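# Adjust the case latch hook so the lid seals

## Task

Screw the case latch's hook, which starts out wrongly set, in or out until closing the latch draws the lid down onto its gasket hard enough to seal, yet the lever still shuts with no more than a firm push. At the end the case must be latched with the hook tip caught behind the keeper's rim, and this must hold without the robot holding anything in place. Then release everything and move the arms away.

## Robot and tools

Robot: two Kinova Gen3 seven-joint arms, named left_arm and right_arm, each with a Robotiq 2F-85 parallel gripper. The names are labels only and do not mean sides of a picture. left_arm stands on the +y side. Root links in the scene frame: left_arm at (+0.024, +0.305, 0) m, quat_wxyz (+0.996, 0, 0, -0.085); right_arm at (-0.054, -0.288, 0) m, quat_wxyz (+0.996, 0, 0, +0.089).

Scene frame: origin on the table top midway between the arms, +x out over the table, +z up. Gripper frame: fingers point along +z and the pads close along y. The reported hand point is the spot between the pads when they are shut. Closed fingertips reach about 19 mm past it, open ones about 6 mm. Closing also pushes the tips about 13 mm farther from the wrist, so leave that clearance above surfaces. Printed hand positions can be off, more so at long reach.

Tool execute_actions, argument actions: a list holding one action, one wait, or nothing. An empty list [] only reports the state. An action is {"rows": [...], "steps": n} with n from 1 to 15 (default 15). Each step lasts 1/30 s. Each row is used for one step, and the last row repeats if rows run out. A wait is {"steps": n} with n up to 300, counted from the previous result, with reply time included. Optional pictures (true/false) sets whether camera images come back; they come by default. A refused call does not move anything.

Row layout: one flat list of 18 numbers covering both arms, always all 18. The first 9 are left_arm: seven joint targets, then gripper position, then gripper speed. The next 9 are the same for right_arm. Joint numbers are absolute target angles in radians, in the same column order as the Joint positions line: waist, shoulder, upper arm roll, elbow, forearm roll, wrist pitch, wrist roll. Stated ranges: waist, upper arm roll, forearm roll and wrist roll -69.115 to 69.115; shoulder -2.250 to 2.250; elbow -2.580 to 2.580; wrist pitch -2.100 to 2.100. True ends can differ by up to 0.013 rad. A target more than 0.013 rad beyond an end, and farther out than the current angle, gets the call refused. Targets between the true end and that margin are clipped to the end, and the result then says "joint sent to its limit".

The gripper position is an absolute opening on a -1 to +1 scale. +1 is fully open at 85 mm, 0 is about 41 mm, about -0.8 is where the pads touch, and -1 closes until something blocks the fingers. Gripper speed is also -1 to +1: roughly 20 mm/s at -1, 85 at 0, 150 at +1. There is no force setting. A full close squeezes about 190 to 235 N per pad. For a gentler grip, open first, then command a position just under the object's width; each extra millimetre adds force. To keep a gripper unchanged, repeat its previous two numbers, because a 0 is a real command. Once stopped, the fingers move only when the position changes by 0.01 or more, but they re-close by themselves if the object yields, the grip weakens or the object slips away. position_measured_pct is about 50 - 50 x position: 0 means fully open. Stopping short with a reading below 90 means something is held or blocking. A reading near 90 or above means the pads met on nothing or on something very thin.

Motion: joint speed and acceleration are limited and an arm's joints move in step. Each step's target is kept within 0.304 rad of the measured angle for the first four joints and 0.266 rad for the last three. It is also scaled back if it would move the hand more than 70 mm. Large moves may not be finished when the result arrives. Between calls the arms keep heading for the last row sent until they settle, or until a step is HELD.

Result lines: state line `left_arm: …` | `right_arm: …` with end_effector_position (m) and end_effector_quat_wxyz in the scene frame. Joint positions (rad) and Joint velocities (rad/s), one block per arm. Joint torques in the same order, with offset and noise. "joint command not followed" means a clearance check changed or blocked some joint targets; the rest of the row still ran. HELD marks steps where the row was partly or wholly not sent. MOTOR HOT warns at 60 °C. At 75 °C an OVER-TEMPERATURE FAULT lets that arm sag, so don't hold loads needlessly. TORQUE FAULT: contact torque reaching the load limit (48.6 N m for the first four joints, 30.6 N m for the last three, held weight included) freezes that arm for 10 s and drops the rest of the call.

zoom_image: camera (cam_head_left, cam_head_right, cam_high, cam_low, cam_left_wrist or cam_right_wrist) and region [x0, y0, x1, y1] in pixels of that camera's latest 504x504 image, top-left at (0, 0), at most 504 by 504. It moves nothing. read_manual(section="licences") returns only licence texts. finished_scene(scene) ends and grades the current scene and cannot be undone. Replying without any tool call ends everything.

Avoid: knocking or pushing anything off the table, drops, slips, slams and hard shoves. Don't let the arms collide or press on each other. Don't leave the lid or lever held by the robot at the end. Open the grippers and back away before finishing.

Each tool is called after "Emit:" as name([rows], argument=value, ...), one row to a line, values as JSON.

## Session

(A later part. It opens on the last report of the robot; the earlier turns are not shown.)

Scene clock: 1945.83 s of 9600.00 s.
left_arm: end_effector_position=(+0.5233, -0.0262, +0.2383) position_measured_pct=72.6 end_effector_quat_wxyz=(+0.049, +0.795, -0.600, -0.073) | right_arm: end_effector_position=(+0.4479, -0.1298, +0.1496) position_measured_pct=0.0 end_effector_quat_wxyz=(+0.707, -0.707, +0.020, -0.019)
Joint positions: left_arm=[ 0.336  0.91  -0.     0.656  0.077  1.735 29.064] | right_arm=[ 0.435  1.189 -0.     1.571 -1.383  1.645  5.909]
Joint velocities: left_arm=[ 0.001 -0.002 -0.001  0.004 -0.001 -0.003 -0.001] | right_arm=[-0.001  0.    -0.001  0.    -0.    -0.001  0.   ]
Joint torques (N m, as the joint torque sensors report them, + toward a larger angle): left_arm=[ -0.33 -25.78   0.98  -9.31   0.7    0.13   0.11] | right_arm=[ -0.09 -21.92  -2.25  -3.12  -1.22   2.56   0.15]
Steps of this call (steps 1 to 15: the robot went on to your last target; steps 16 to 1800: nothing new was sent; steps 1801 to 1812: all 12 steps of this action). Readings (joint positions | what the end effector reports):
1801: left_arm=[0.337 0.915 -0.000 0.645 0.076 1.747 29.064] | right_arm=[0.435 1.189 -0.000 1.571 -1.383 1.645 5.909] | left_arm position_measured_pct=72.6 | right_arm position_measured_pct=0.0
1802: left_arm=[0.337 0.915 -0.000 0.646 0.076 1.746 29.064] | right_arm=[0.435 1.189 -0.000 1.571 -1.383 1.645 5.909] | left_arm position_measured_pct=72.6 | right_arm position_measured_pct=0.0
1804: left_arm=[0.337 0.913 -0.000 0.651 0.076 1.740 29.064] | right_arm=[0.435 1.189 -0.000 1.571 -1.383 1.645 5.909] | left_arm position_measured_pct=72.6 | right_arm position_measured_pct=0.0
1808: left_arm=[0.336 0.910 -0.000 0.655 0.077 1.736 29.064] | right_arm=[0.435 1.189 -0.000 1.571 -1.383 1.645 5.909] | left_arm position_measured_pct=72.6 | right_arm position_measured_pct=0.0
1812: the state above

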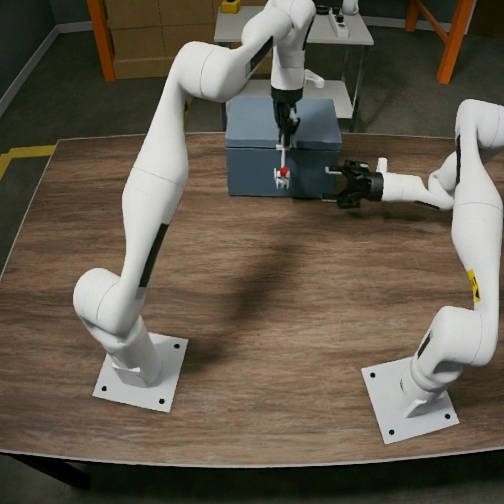

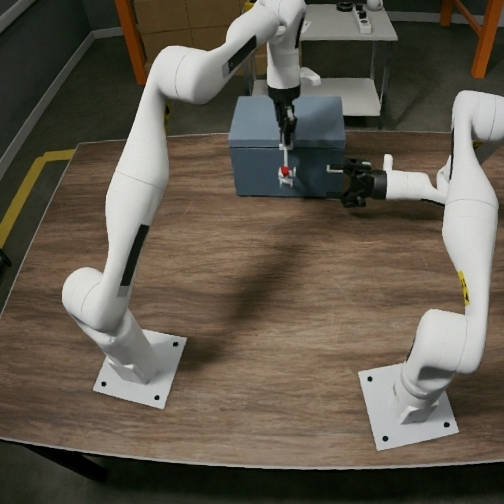

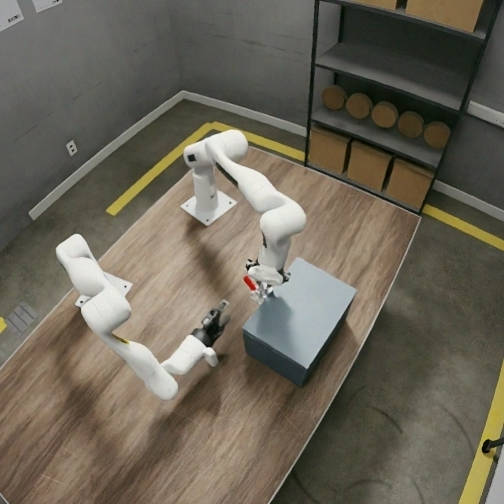

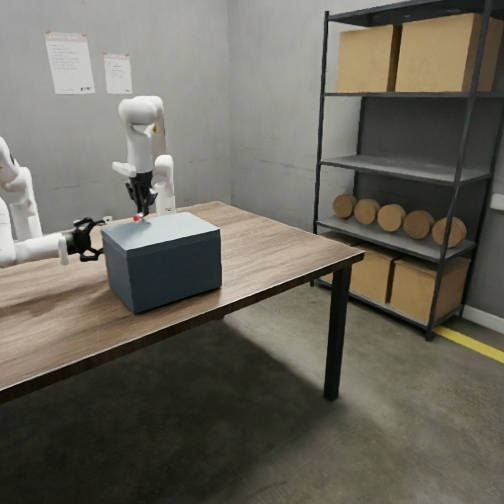

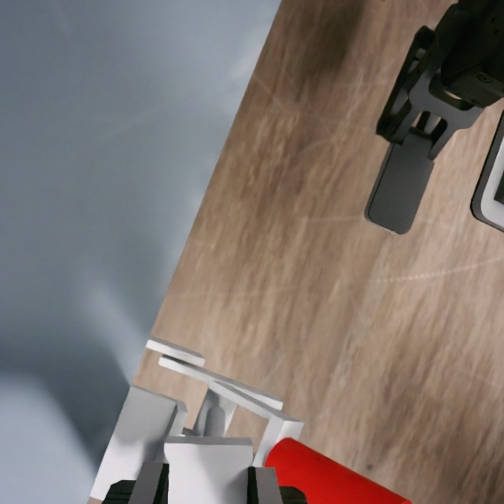

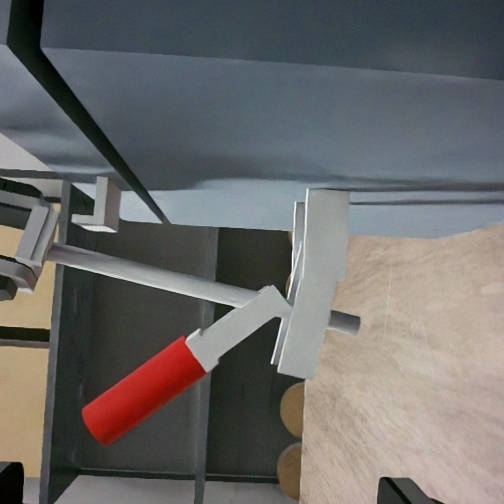

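Emit:
execute_actions([
  {"rows":[[0.3364,0.9079,0,0.656,0.0769,1.7347,29.09,-0.5,-0.5,0.4348,1.1893,0,1.5708,-1.3834,1.6454,5.9086,1,0.5],[0.3364,0.9079,0,0.656,0.0769,1.7347,29.125,-0.5,-0.5,0.4348,1.1893,0,1.5708,-1.3834,1.6454,5.9086,1,0.5],[0.3364,0.9079,0,0.656,0.0769,1.7347,29.16,-0.5,-0.5,0.4348,1.1893,0,1.5708,-1.3834,1.6454,5.9086,1,0.5],[0.3364,0.9079,0,0.656,0.0769,1.7347,29.2,-0.5,-0.5,0.4348,1.1893,0,1.5708,-1.3834,1.6454,5.9086,1,0.5],[0.3364,0.9079,0,0.656,0.0769,1.7347,29.7,-0.5,-0.5,0.4348,1.1893,0,1.5708,-1.3834,1.6454,5.9086,1,0.5]],"steps":15},
], pictures=false)

Emit:
execute_actions([
  {"steps":8},
])

Emit:
zoom_image(camera="cam_right_wrist", region=[0, 150, 200, 350])

Scene clock: 1956.37 s of 9600.00 s.
left_arm: end_effector_position=(+0.5232, -0.0262, +0.2384) position_measured_pct=72.6 end_effector_quat_wxyz=(+0.031, +0.911, -0.404, -0.083) | right_arm: end_effector_position=(+0.4479, -0.1298, +0.1496) position_measured_pct=0.0 end_effector_quat_wxyz=(+0.707, -0.707, +0.020, -0.019)
Joint positions: left_arm=[ 0.336  0.909 -0.     0.657  0.077  1.735 29.523] | right_arm=[ 0.435  1.189 -0.     1.571 -1.383  1.645  5.909]
Joint velocities: left_arm=[0.001 0.    0.001 0.    0.    0.    1.216] | right_arm=[-0.001  0.     0.     0.    -0.     0.001 -0.   ]
Joint torques (N m, as the joint torque sensors report them, + toward a larger angle): left_arm=[ -0.31 -25.62   0.72  -9.24   0.74   0.25  -0.02] | right_arm=[ -0.36 -21.49  -2.31  -3.07  -1.56   2.55   0.35]
Steps of this call (steps 1 to 15: the robot went on to your last target; steps 16 to 301: nothing new was sent; steps 302 to 316: all 15 steps of this action). Readings (joint positions | what the end effector reports):
302: left_arm=[0.336 0.909 -0.000 0.657 0.077 1.735 29.065] | right_arm=[0.435 1.189 -0.000 1.571 -1.383 1.645 5.909] | left_arm position_measured_pct=72.6 | right_arm position_measured_pct=0.0
303: left_arm=[0.336 0.909 -0.000 0.657 0.077 1.735 29.073] | right_arm=[0.435 1.189 -0.000 1.571 -1.383 1.645 5.909] | left_arm position_measured_pct=72.6 | right_arm position_measured_pct=0.0
305: left_arm=[0.336 0.909 -0.000 0.657 0.077 1.735 29.104] | right_arm=[0.435 1.189 -0.000 1.571 -1.383 1.645 5.909] | left_arm position_measured_pct=72.6 | right_arm position_measured_pct=0.0
309: left_arm=[0.336 0.909 -0.000 0.657 0.077 1.735 29.239] | right_arm=[0.435 1.189 -0.000 1.571 -1.383 1.645 5.909] | left_arm position_measured_pct=72.6 | right_arm position_measured_pct=0.0
316: the state above

Scene clock: 1956.63 s of 9600.00 s.
left_arm: end_effector_position=(+0.5231, -0.0262, +0.2384) position_measured_pct=72.6 end_effector_quat_wxyz=(+0.023, +0.943, -0.322, -0.085) | right_arm: end_effector_position=(+0.4479, -0.1298, +0.1496) position_measured_pct=0.0 end_effector_quat_wxyz=(+0.707, -0.707, +0.020, -0.019)
Joint positions: left_arm=[ 0.336  0.909 -0.     0.657  0.077  1.735 29.698] | right_arm=[ 0.435  1.189 -0.     1.571 -1.383  1.645  5.909]
Joint velocities: left_arm=[ 0.001  0.     0.     0.    -0.001  0.     0.025] | right_arm=[ 0.001  0.001  0.    -0.    -0.    -0.001  0.   ]
Joint torques (N m, as the joint torque sensors report them, + toward a larger angle): left_arm=[ -0.31 -25.29   0.67  -9.11   0.86   0.13   0.01] | right_arm=[ -0.03 -21.84  -2.03  -3.05  -1.21   2.94   0.34]
Steps of this call (steps 1 to 8: the robot went on to your last target). Readings (joint positions | what the end effector reports):
1: left_arm=[0.336 0.909 -0.000 0.657 0.077 1.735 29.564] | right_arm=[0.435 1.189 -0.000 1.571 -1.383 1.645 5.909] | left_arm position_measured_pct=72.6 | right_arm position_measured_pct=0.0
2: left_arm=[0.336 0.909 -0.000 0.657 0.077 1.735 29.604] | right_arm=[0.435 1.189 -0.000 1.571 -1.383 1.645 5.909] | left_arm position_measured_pct=72.6 | right_arm position_measured_pct=0.0
4: left_arm=[0.336 0.909 -0.000 0.657 0.077 1.735 29.666] | right_arm=[0.435 1.189 -0.000 1.571 -1.383 1.645 5.909] | left_arm position_measured_pct=72.6 | right_arm position_measured_pct=0.0
8: the state above

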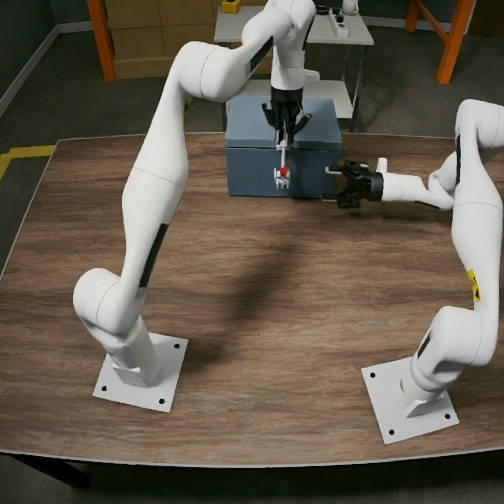

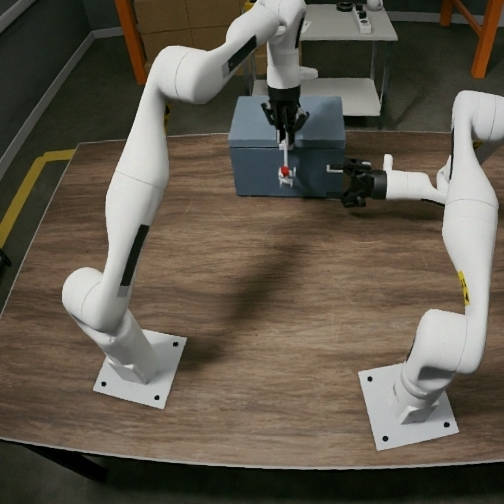

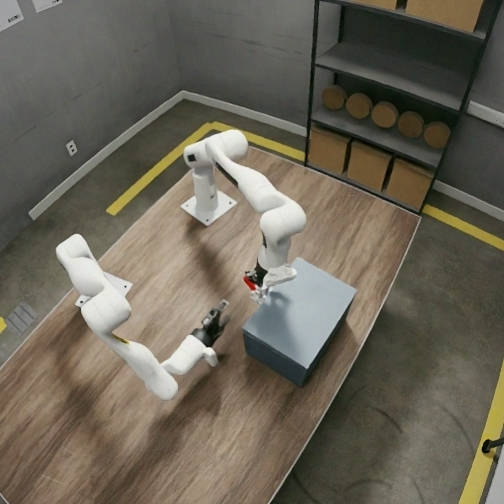

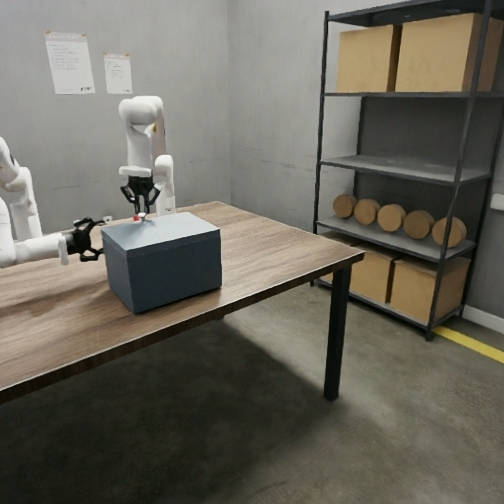

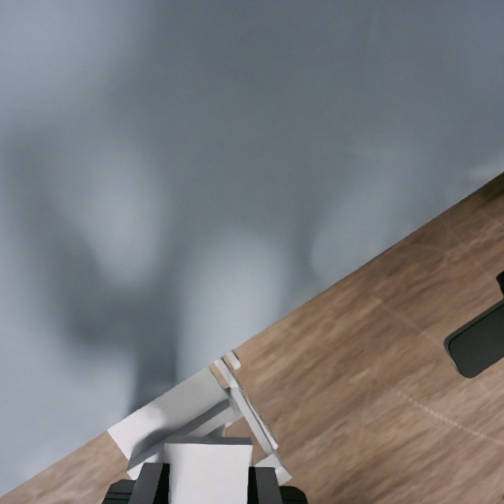

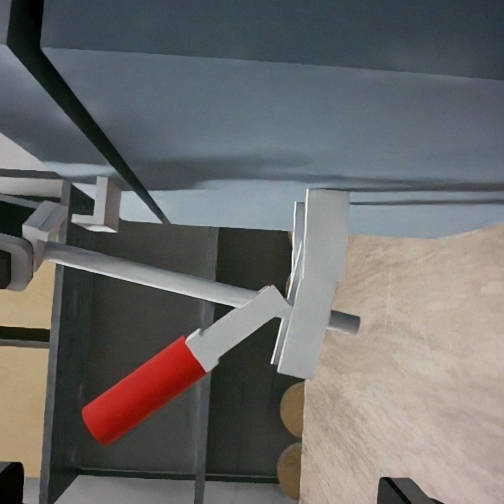

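Region (0, 150, 200, 350) of cam_right_wrist's 504x504 image, scaled by 2.520.

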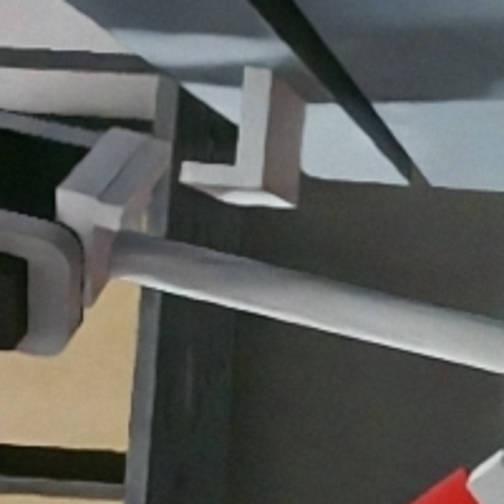

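Emit:
execute_actions([
  {"rows":[[0.3364,0.9079,0,0.656,0.0769,1.7347,30.303,-0.5,-0.5,0.4348,1.1893,0,1.5708,-1.3834,1.6454,5.9086,1,0.5]],"steps":15},
], pictures=false)

Emit:
execute_actions([
  {"steps":8},
])

Emit:
zoom_image(camera="cam_right_wrist", region=[0, 150, 200, 350])

Scene clock: 1967.77 s of 9600.00 s.
left_arm: end_effector_position=(+0.5231, -0.0263, +0.2385) position_measured_pct=72.6 end_effector_quat_wxyz=(+0.001, +0.993, -0.076, -0.088) | right_arm: end_effector_position=(+0.4479, -0.1298, +0.1496) position_measured_pct=0.0 end_effector_quat_wxyz=(+0.707, -0.707, +0.020, -0.019)
Joint positions: left_arm=[ 0.336  0.909 -0.     0.657  0.077  1.735 30.205] | right_arm=[ 0.435  1.189 -0.     1.571 -1.383  1.645  5.909]
Joint velocities: left_arm=[ 0.001 -0.003  0.    -0.    -0.     0.001  1.16 ] | right_arm=[ 0.002 -0.001 -0.001 -0.     0.    -0.     0.   ]
Joint torques (N m, as the joint torque sensors report them, + toward a larger angle): left_arm=[ -0.08 -25.73   0.24  -9.16   0.57  -0.07  -0.25] | right_arm=[ -0.26 -21.88  -2.34  -3.17  -1.38   2.64   0.33]
Steps of this call (steps 1 to 30: the robot went on to your last target; steps 31 to 319: nothing new was sent; steps 320 to 334: all 15 steps of this action). Readings (joint positions | what the end effector reports):
320: left_arm=[0.336 0.909 -0.000 0.657 0.077 1.735 29.701] | right_arm=[0.435 1.189 -0.000 1.571 -1.383 1.645 5.909] | left_arm position_measured_pct=72.6 | right_arm position_measured_pct=0.0
321: left_arm=[0.336 0.909 -0.000 0.657 0.077 1.735 29.711] | right_arm=[0.435 1.189 -0.000 1.571 -1.383 1.645 5.909] | left_arm position_measured_pct=72.6 | right_arm position_measured_pct=0.0
323: left_arm=[0.336 0.909 -0.000 0.657 0.077 1.735 29.761] | right_arm=[0.435 1.189 -0.000 1.571 -1.383 1.645 5.909] | left_arm position_measured_pct=72.6 | right_arm position_measured_pct=0.0
327: left_arm=[0.336 0.909 -0.000 0.657 0.077 1.735 29.921] | right_arm=[0.435 1.189 -0.000 1.571 -1.383 1.645 5.909] | left_arm position_measured_pct=72.6 | right_arm position_measured_pct=0.0
334: the state above

Scene clock: 1968.03 s of 9600.00 s.
left_arm: end_effector_position=(+0.5231, -0.0263, +0.2386) position_measured_pct=72.6 end_effector_quat_wxyz=(-0.003, +0.996, -0.027, -0.088) | right_arm: end_effector_position=(+0.4479, -0.1298, +0.1496) position_measured_pct=0.0 end_effector_quat_wxyz=(+0.707, -0.707, +0.020, -0.019)
Joint positions: left_arm=[ 0.336  0.909 -0.     0.657  0.077  1.735 30.302] | right_arm=[ 0.435  1.189 -0.     1.571 -1.383  1.645  5.909]
Joint velocities: left_arm=[ 0.001  0.     0.001 -0.    -0.001 -0.     0.009] | right_arm=[-0.001  0.002 -0.     0.     0.    -0.001 -0.   ]
Joint torques (N m, as the joint torque sensors report them, + toward a larger angle): left_arm=[ -0.13 -25.58   0.25  -9.03   0.57   0.11   0.13] | right_arm=[ -0.22 -21.76  -2.32  -3.2   -1.23   2.69   0.25]
Steps of this call (steps 1 to 8: the robot went on to your last target). Readings (joint positions | what the end effector reports):
1: left_arm=[0.336 0.909 -0.000 0.657 0.077 1.735 30.241] | right_arm=[0.435 1.189 -0.000 1.571 -1.383 1.645 5.909] | left_arm position_measured_pct=72.6 | right_arm position_measured_pct=0.0
2: left_arm=[0.336 0.909 -0.000 0.657 0.077 1.735 30.268] | right_arm=[0.435 1.189 -0.000 1.571 -1.383 1.645 5.909] | left_arm position_measured_pct=72.6 | right_arm position_measured_pct=0.0
4: left_arm=[0.336 0.909 -0.000 0.657 0.077 1.735 30.297] | right_arm=[0.435 1.189 -0.000 1.571 -1.383 1.645 5.909] | left_arm position_measured_pct=72.6 | right_arm position_measured_pct=0.0
8: the state above

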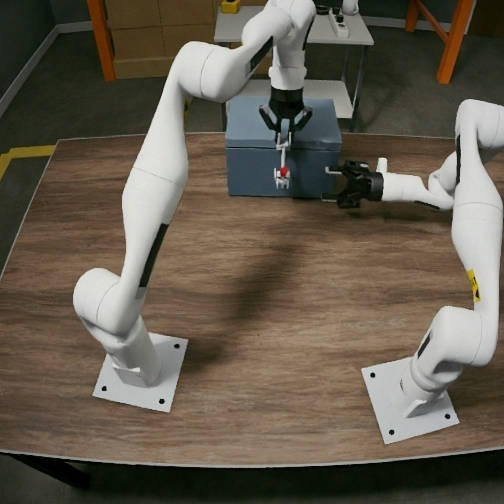

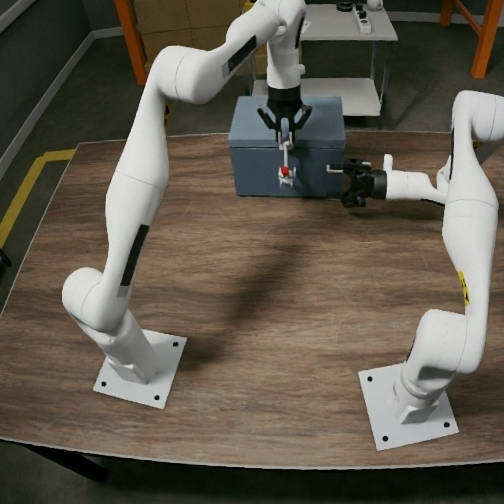

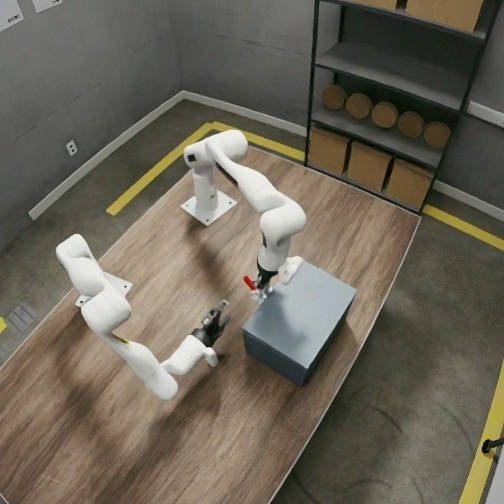

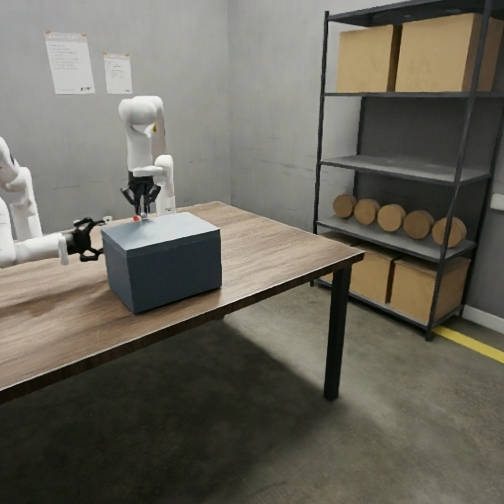

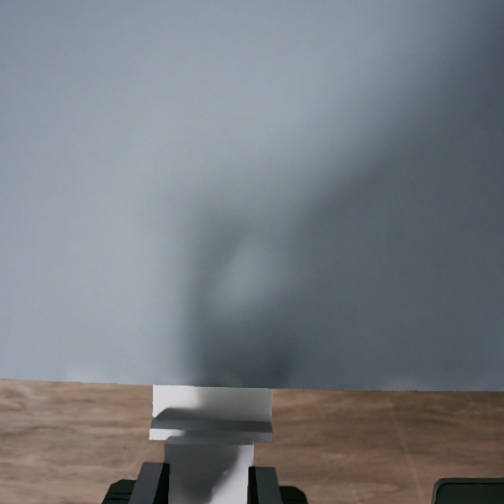

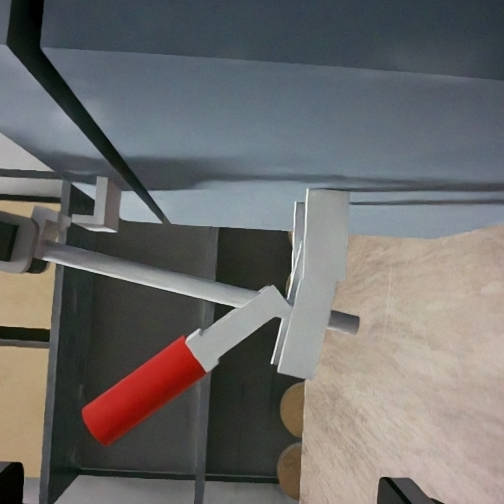

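Region (0, 150, 200, 350) of cam_right_wrist's 504x504 image, scaled by 2.520.

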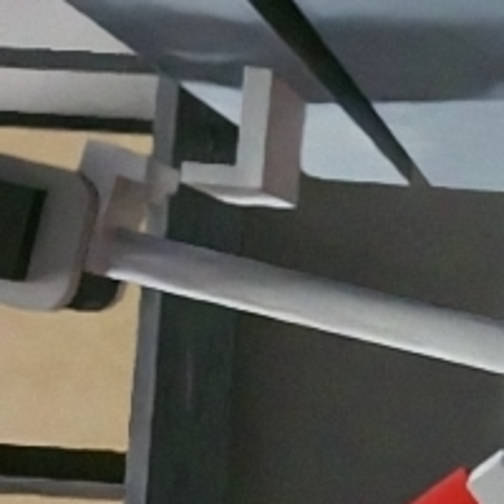

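Emit:
execute_actions(actions=[])

Scene clock: 2014.27 s of 9600.00 s.
left_arm: end_effector_position=(+0.5230, -0.0263, +0.2386) position_measured_pct=72.6 end_effector_quat_wxyz=(-0.003, +0.996, -0.027, -0.088) | right_arm: end_effector_position=(+0.4479, -0.1298, +0.1496) position_measured_pct=0.0 end_effector_quat_wxyz=(+0.707, -0.707, +0.020, -0.019)
Joint positions: left_arm=[ 0.336  0.909 -0.     0.657  0.077  1.735 30.303] | right_arm=[ 0.435  1.189 -0.     1.571 -1.383  1.645  5.909]
Joint velocities: left_arm=[-0.    -0.001 -0.001 -0.    -0.    -0.     0.   ] | right_arm=[ 0.001 -0.    -0.     0.     0.001 -0.     0.   ]
Joint torques (N m, as the joint torque sensors report them, + toward a larger angle): left_arm=[ -0.46 -25.54   0.64  -9.04   0.52  -0.21   0.04] | right_arm=[ -0.47 -21.36  -2.48  -3.42  -1.44   2.89   0.25]
Steps of this call (steps 1 to 30: the robot went on to your last target; steps 31 to 1387: nothing new was sent). Readings (joint positions | what the end effector reports):
1: left_arm=[0.336 0.909 -0.000 0.657 0.077 1.735 30.303] | right_arm=[0.435 1.189 -0.000 1.571 -1.383 1.645 5.909] | left_arm position_measured_pct=72.6 | right_arm position_measured_pct=0.0
2: left_arm=[0.336 0.909 -0.000 0.657 0.077 1.735 30.303] | right_arm=[0.435 1.189 -0.000 1.571 -1.383 1.645 5.909] | left_arm position_measured_pct=72.6 | right_arm position_measured_pct=0.0
4: left_arm=[0.336 0.909 -0.000 0.657 0.077 1.735 30.303] | right_arm=[0.435 1.189 -0.000 1.571 -1.383 1.645 5.909] | left_arm position_measured_pct=72.6 | right_arm position_measured_pct=0.0
8: left_arm=[0.336 0.909 -0.000 0.657 0.077 1.735 30.303] | right_arm=[0.435 1.189 -0.000 1.571 -1.383 1.645 5.909] | left_arm position_measured_pct=72.6 | right_arm position_measured_pct=0.0
1387: the state above
All arms were judged still, so your last target was given up. Only a new action makes them travel on or press farther. Fingers that are still opening or closing keep moving.

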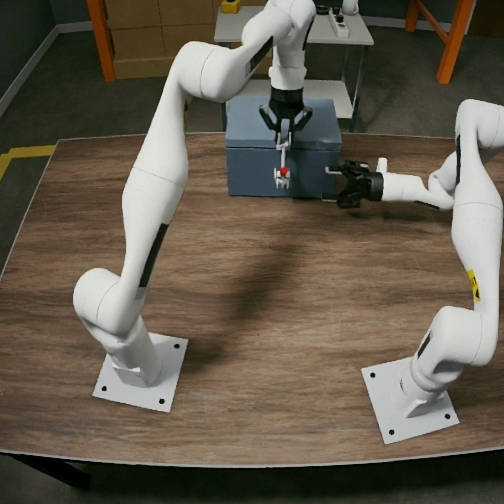

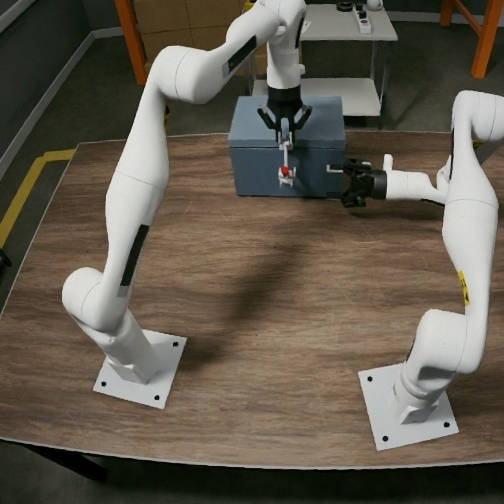

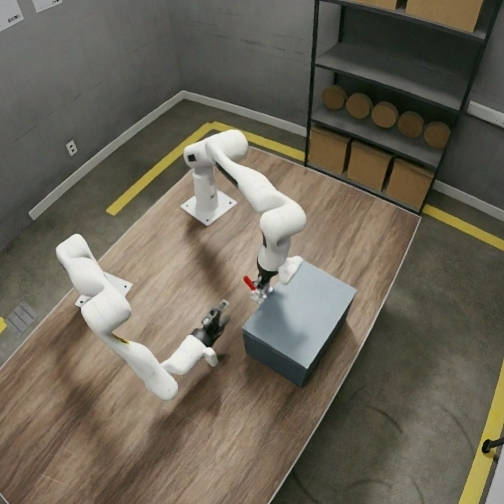

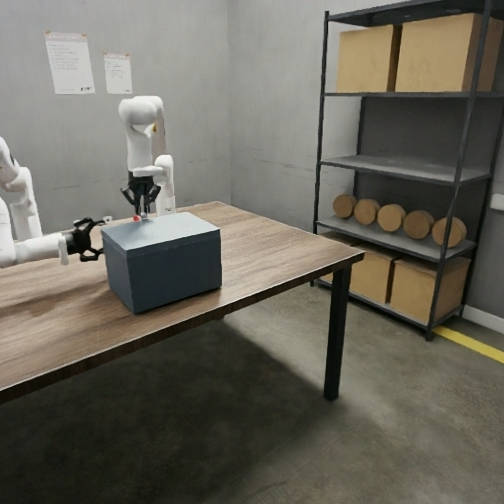

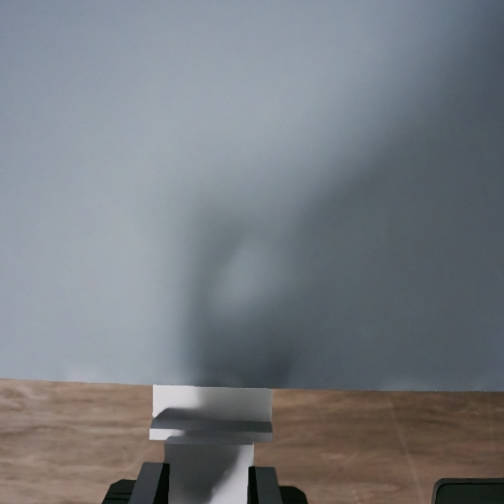

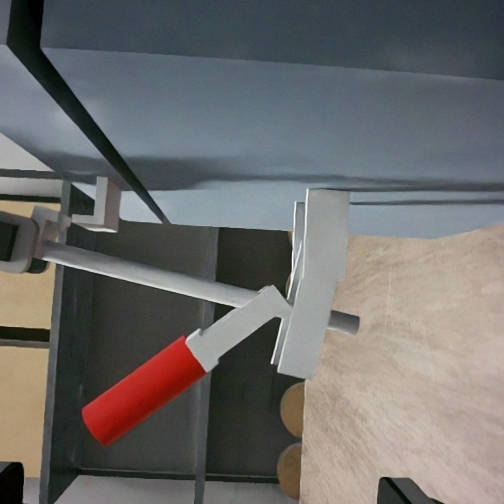

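Emit:
zoom_image(camera="cam_right_wrist", region=[0, 150, 200, 350])

Region (0, 150, 200, 350) of cam_right_wrist's 504x504 image, scaled by 2.520.

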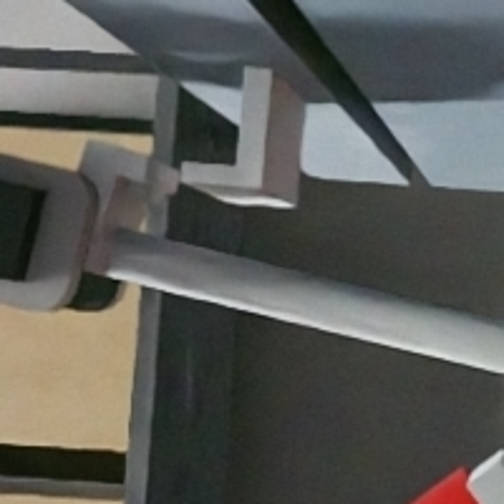

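Emit:
execute_actions([
  {"rows":[[0.3364,0.9079,0,0.656,0.0769,1.7347,30.303,-0.55,0,0.4348,1.1893,0,1.5708,-1.3834,1.6454,5.9086,1,0.5],[0.3364,0.9079,0,0.656,0.0769,1.7347,30.303,-0.55,0,0.4348,1.1893,0,1.5708,-1.3834,1.6454,5.9086,1,0.5],[0.3364,0.9079,0,0.656,0.0769,1.7347,30.303,-0.55,0,0.4348,1.1893,0,1.5708,-1.3834,1.6454,5.9086,1,0.5],[0.3364,0.9078,0,0.6527,0.0769,1.738,30.303,-0.55,0,0.4348,1.1893,0,1.5708,-1.3834,1.6454,5.9086,1,0.5],[0.3364,0.9077,0,0.6494,0.0769,1.7413,30.303,-0.55,0,0.4348,1.1893,0,1.5708,-1.3834,1.6454,5.9086,1,0.5],[0.3364,0.9076,0,0.6461,0.0769,1.7446,30.303,-0.55,0,0.4348,1.1893,0,1.5708,-1.3834,1.6454,5.9086,1,0.5],[0.3364,0.9075,0,0.6428,0.0769,1.7479,30.303,-0.55,0,0.4348,1.1893,0,1.5708,-1.3834,1.6454,5.9086,1,0.5],[0.3364,0.9074,0,0.6395,0.0769,1.7512,30.303,-0.55,0,0.4348,1.1893,0,1.5708,-1.3834,1.6454,5.9086,1,0.5],[0.3364,0.9073,0,0.6362,0.0769,1.7545,30.303,-0.55,0,0.4348,1.1893,0,1.5708,-1.3834,1.6454,5.9086,1,0.5]],"steps":15},
])

Emit:
zoom_image(camera="cam_right_wrist", region=[0, 150, 200, 350])

Scene clock: 2043.77 s of 9600.00 s.
left_arm: end_effector_position=(+0.5218, -0.0263, +0.2405) position_measured_pct=72.6 end_effector_quat_wxyz=(-0.005, +0.995, -0.028, -0.092) | right_arm: end_effector_position=(+0.4479, -0.1298, +0.1496) position_measured_pct=0.0 end_effector_quat_wxyz=(+0.707, -0.707, +0.020, -0.019)
Joint positions: left_arm=[ 0.337  0.914  0.     0.641  0.077  1.753 30.303] | right_arm=[ 0.435  1.189 -0.     1.571 -1.383  1.645  5.909]
Joint velocities: left_arm=[-0.     0.004 -0.    -0.009  0.     0.007  0.001] | right_arm=[ 0.001 -0.001 -0.    -0.    -0.    -0.     0.   ]
Joint torques (N m, as the joint torque sensors report them, + toward a larger angle): left_arm=[ -1.05 -29.79   0.9  -11.3    0.5    0.53  -0.07] | right_arm=[ -0.34 -21.41  -2.49  -3.29  -1.35   2.63   0.13]
Steps of this call (steps 1 to 870: nothing new was sent; steps 871 to 885: all 15 steps of this action). Readings (joint positions | what the end effector reports):
871: left_arm=[0.336 0.909 -0.000 0.657 0.077 1.735 30.303] | right_arm=[0.435 1.189 -0.000 1.571 -1.383 1.645 5.909] | left_arm position_measured_pct=72.6 | right_arm position_measured_pct=0.0
872: left_arm=[0.336 0.909 -0.000 0.657 0.077 1.735 30.303] | right_arm=[0.435 1.189 -0.000 1.571 -1.383 1.645 5.909] | left_arm position_measured_pct=72.6 | right_arm position_measured_pct=0.0
874: left_arm=[0.336 0.909 -0.000 0.656 0.077 1.735 30.303] | right_arm=[0.435 1.189 -0.000 1.571 -1.383 1.645 5.909] | left_arm position_measured_pct=72.6 | right_arm position_measured_pct=0.0
878: left_arm=[0.337 0.912 0.000 0.650 0.077 1.743 30.303] | right_arm=[0.435 1.189 -0.000 1.571 -1.383 1.645 5.909] | left_arm position_measured_pct=72.6 | right_arm position_measured_pct=0.0
885: the state above

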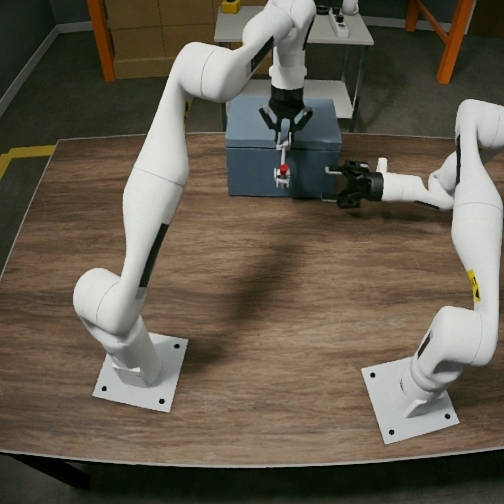

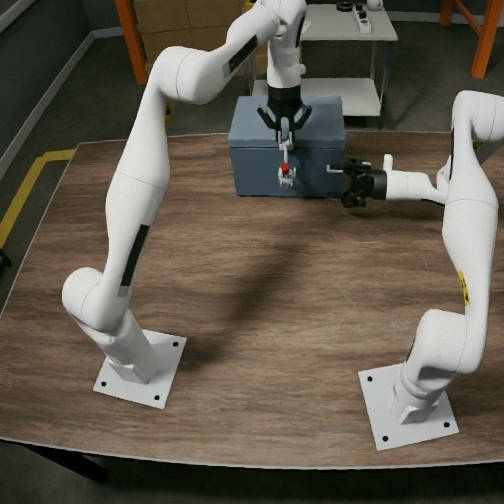

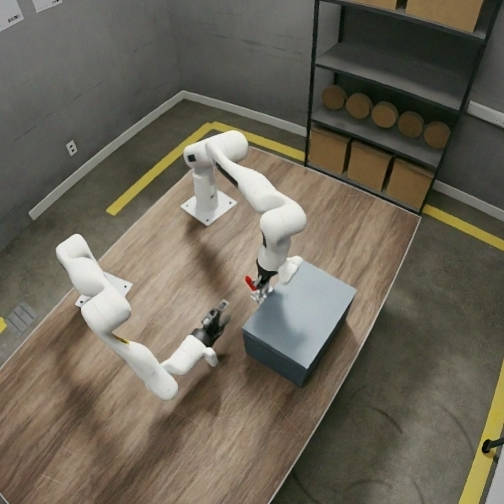

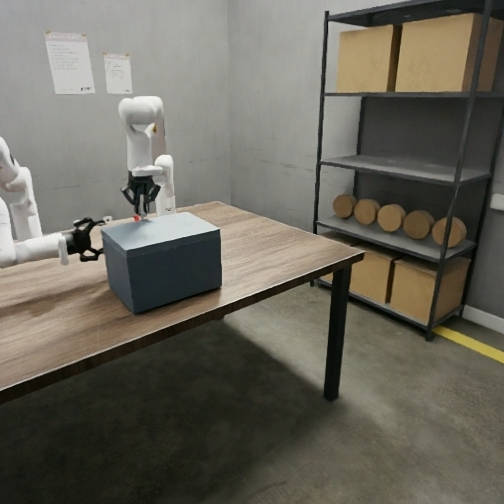

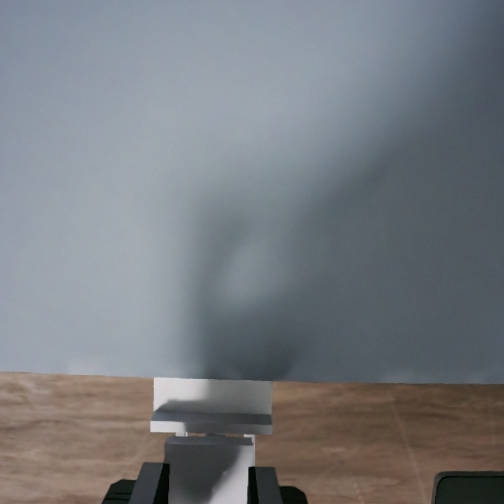

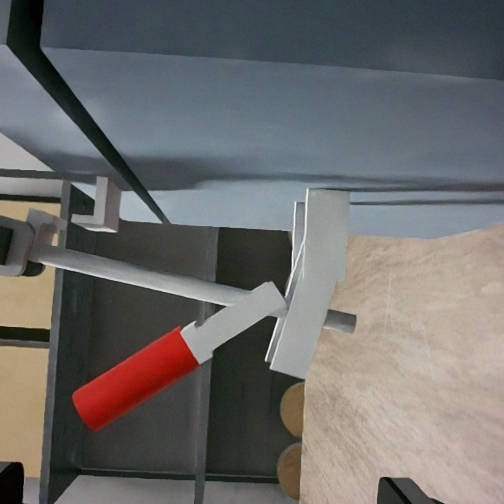

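Region (0, 150, 200, 350) of cam_right_wrist's 504x504 image, scaled by 2.520.

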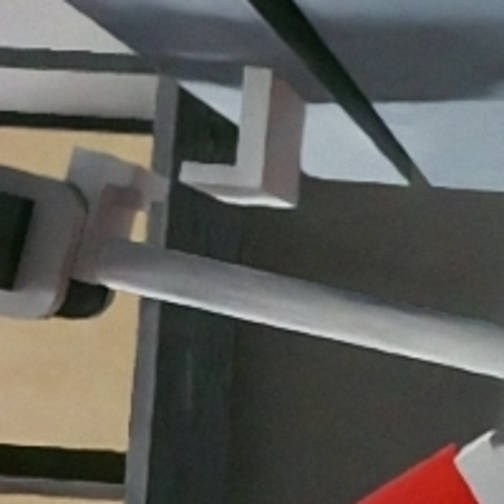

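Emit:
execute_actions([
  {"rows":[[0.3358,0.9096,0,0.6306,0.0769,1.7576,30.3024,-0.55,0,0.4348,1.1893,0,1.5708,-1.3834,1.6454,5.9086,1,0.5],[0.3353,0.9119,0,0.6251,0.0769,1.7607,30.3019,-0.55,0,0.4348,1.1893,0,1.5708,-1.3834,1.6454,5.9086,1,0.5],[0.3347,0.9142,0,0.6195,0.0769,1.7638,30.3013,-0.55,0,0.4348,1.1893,0,1.5708,-1.3834,1.6454,5.9086,1,0.5],[0.3342,0.9165,0,0.614,0.0769,1.7669,30.3008,-0.55,0,0.4348,1.1893,0,1.5708,-1.3834,1.6454,5.9086,1,0.5],[0.3336,0.9188,0,0.6084,0.0769,1.77,30.3002,-0.55,0,0.4348,1.1893,0,1.5708,-1.3834,1.6454,5.9086,1,0.5],[0.333,0.921,0,0.6028,0.0769,1.7732,30.2996,-0.55,0,0.4348,1.1893,0,1.5708,-1.3834,1.6454,5.9086,1,0.5],[0.3325,0.9233,0,0.5973,0.0769,1.7763,30.2991,-0.55,0,0.4348,1.1893,0,1.5708,-1.3834,1.6454,5.9086,1,0.5],[0.3319,0.9256,0,0.5917,0.0769,1.7794,30.2985,-0.55,0,0.4348,1.1893,0,1.5708,-1.3834,1.6454,5.9086,1,0.5],[0.3314,0.9279,0,0.5862,0.0769,1.7825,30.298,-0.55,0,0.4348,1.1893,0,1.5708,-1.3834,1.6454,5.9086,1,0.5],[0.3308,0.9302,0,0.5806,0.0769,1.7856,30.2974,-0.55,0,0.4348,1.1893,0,1.5708,-1.3834,1.6454,5.9086,1,0.5]],"steps":15},
])

Emit:
execute_actions([
  {"steps":10},
])

Emit:
zoom_image(camera="cam_right_wrist", region=[0, 150, 200, 350])

Scene clock: 2064.10 s of 9600.00 s.
left_arm: end_effector_position=(+0.5279, -0.0264, +0.2434) position_measured_pct=72.6 end_effector_quat_wxyz=(-0.004, +0.995, -0.030, -0.092) | right_arm: end_effector_position=(+0.4479, -0.1298, +0.1496) position_measured_pct=0.0 end_effector_quat_wxyz=(+0.707, -0.707, +0.020, -0.019)
Joint positions: left_arm=[ 0.332  0.936  0.001  0.587  0.078  1.786 30.298] | right_arm=[ 0.435  1.189 -0.     1.571 -1.383  1.645  5.909]
Joint velocities: left_arm=[-0.002  0.007 -0.002 -0.026  0.     0.015 -0.002] | right_arm=[-0.001 -0.001 -0.     0.    -0.     0.001 -0.   ]
Joint torques (N m, as the joint torque sensors report them, + toward a larger angle): left_arm=[ -1.12 -30.35   0.1  -11.41   0.28  -0.46  -0.01] | right_arm=[ -0.13 -21.92  -2.08  -3.32  -1.43   2.82   0.28]
Steps of this call (steps 1 to 15: the robot went on to your last target; steps 16 to 595: nothing new was sent; steps 596 to 610: all 15 steps of this action). Readings (joint positions | what the end effector reports):
596: left_arm=[0.337 0.915 0.000 0.639 0.077 1.754 30.303] | right_arm=[0.435 1.189 -0.000 1.571 -1.383 1.645 5.909] | left_arm position_measured_pct=72.6 | right_arm position_measured_pct=0.0
597: left_arm=[0.337 0.916 0.000 0.637 0.077 1.756 30.303] | right_arm=[0.435 1.189 -0.000 1.571 -1.383 1.645 5.909] | left_arm position_measured_pct=72.6 | right_arm position_measured_pct=0.0
599: left_arm=[0.336 0.919 0.000 0.631 0.077 1.759 30.302] | right_arm=[0.435 1.189 -0.000 1.571 -1.383 1.645 5.909] | left_arm position_measured_pct=72.6 | right_arm position_measured_pct=0.0
603: left_arm=[0.334 0.927 0.000 0.612 0.077 1.770 30.300] | right_arm=[0.435 1.189 -0.000 1.571 -1.383 1.645 5.909] | left_arm position_measured_pct=72.6 | right_arm position_measured_pct=0.0
610: the state above

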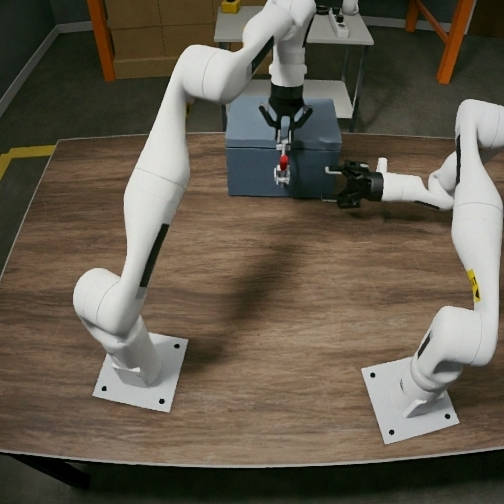

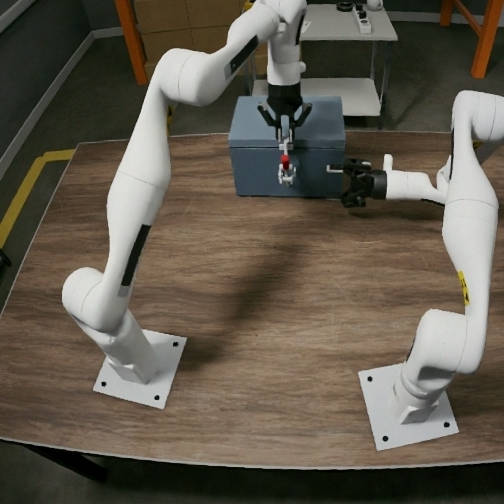

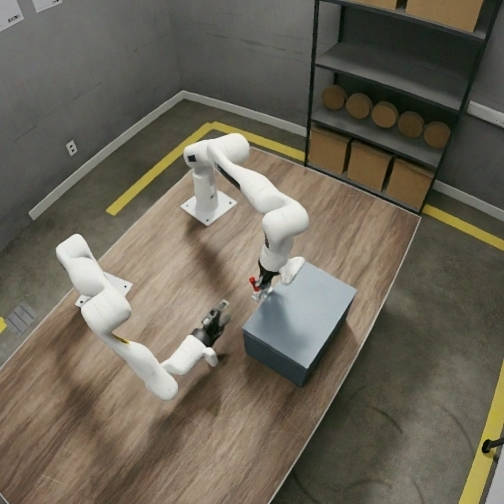

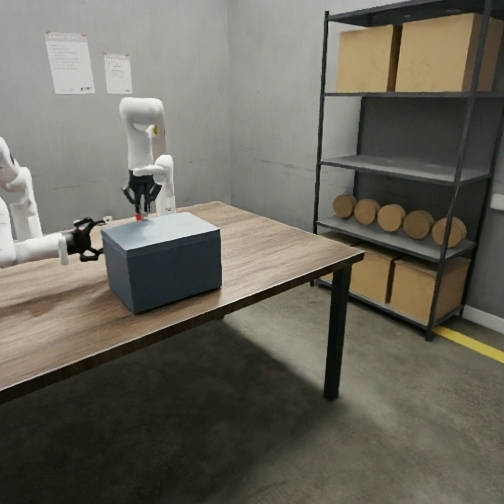

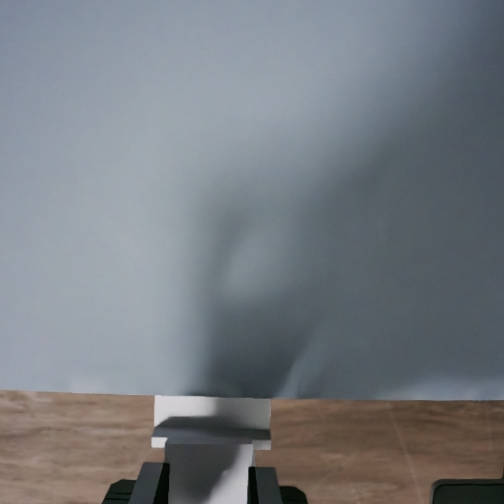

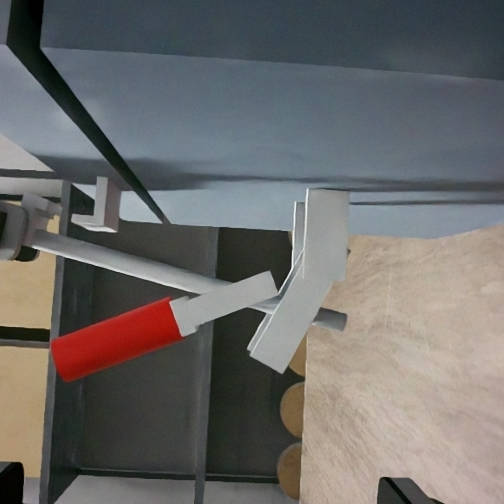

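Scene clock: 2064.43 s of 9600.00 s.
left_arm: end_effector_position=(+0.5282, -0.0264, +0.2434) position_measured_pct=72.6 end_effector_quat_wxyz=(-0.004, +0.995, -0.030, -0.092) | right_arm: end_effector_position=(+0.4479, -0.1298, +0.1496) position_measured_pct=0.0 end_effector_quat_wxyz=(+0.707, -0.707, +0.020, -0.019)
Joint positions: left_arm=[ 0.332  0.937  0.001  0.585  0.078  1.787 30.297] | right_arm=[ 0.435  1.189 -0.     1.571 -1.383  1.645  5.909]
Joint velocities: left_arm=[-0.001  0.002  0.    -0.    -0.     0.001 -0.   ] | right_arm=[-0.    -0.002 -0.    -0.    -0.    -0.     0.   ]
Joint torques (N m, as the joint torque sensors report them, + toward a larger angle): left_arm=[ -1.13 -29.99   0.01 -11.43   0.04  -0.17   0.01] | right_arm=[ -0.01 -21.6   -2.3   -2.94  -1.18   2.66   0.3 ]
Steps of this call (steps 1 to 10: the robot went on to your last target). Readings (joint positions | what the end effector reports):
1: left_arm=[0.332 0.936 0.001 0.586 0.078 1.786 30.298] | right_arm=[0.435 1.189 -0.000 1.571 -1.383 1.645 5.909] | left_arm position_measured_pct=72.6 | right_arm position_measured_pct=0.0
2: left_arm=[0.332 0.936 0.001 0.586 0.078 1.786 30.297] | right_arm=[0.435 1.189 -0.000 1.571 -1.383 1.645 5.909] | left_arm position_measured_pct=72.6 | right_arm position_measured_pct=0.0
4: left_arm=[0.332 0.937 0.001 0.585 0.078 1.786 30.297] | right_arm=[0.435 1.189 -0.000 1.571 -1.383 1.645 5.909] | left_arm position_measured_pct=72.6 | right_arm position_measured_pct=0.0
8: left_arm=[0.332 0.937 0.001 0.585 0.078 1.787 30.297] | right_arm=[0.435 1.189 -0.000 1.571 -1.383 1.645 5.909] | left_arm position_measured_pct=72.6 | right_arm position_measured_pct=0.0
10: the state above

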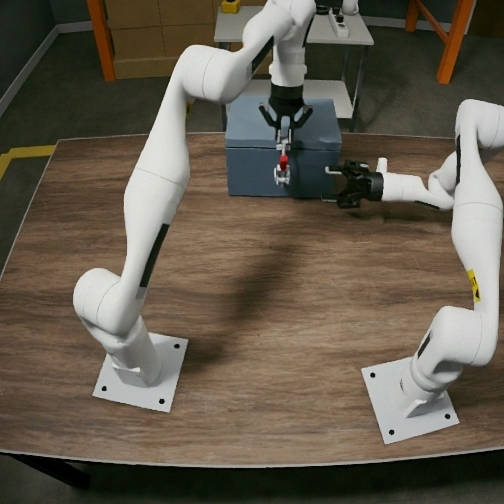

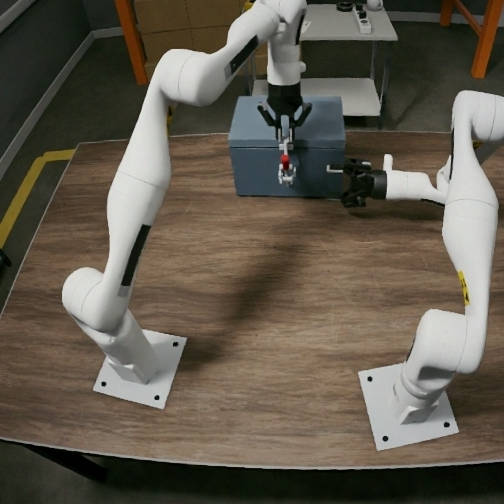

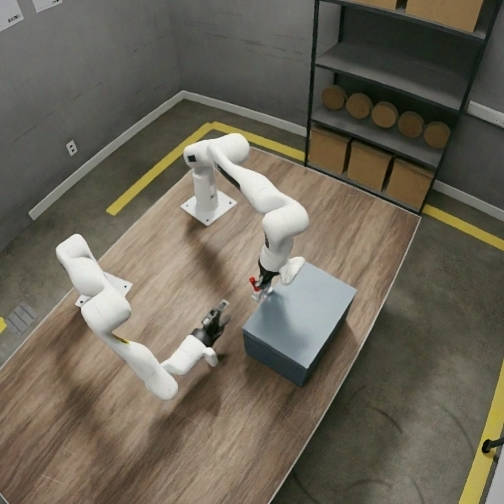

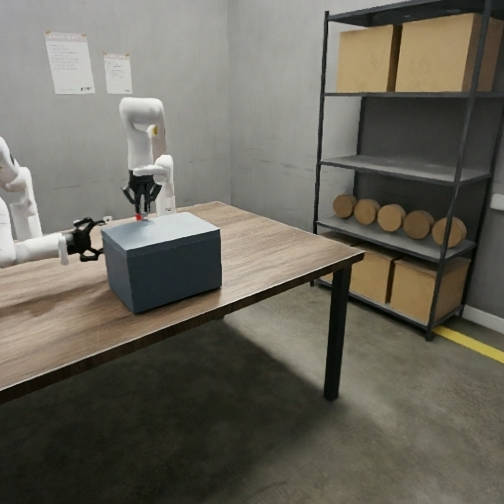

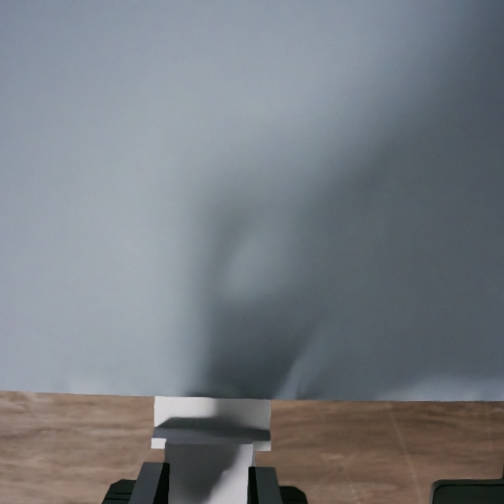

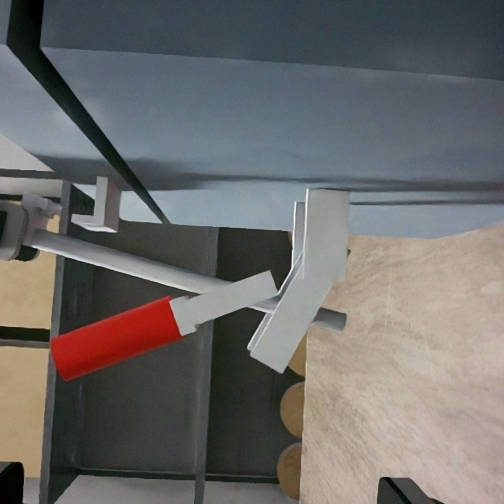

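Region (0, 150, 200, 350) of cam_right_wrist's 504x504 image, scaled by 2.520.

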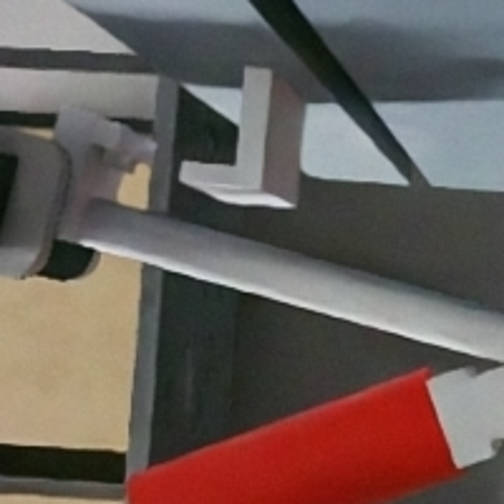

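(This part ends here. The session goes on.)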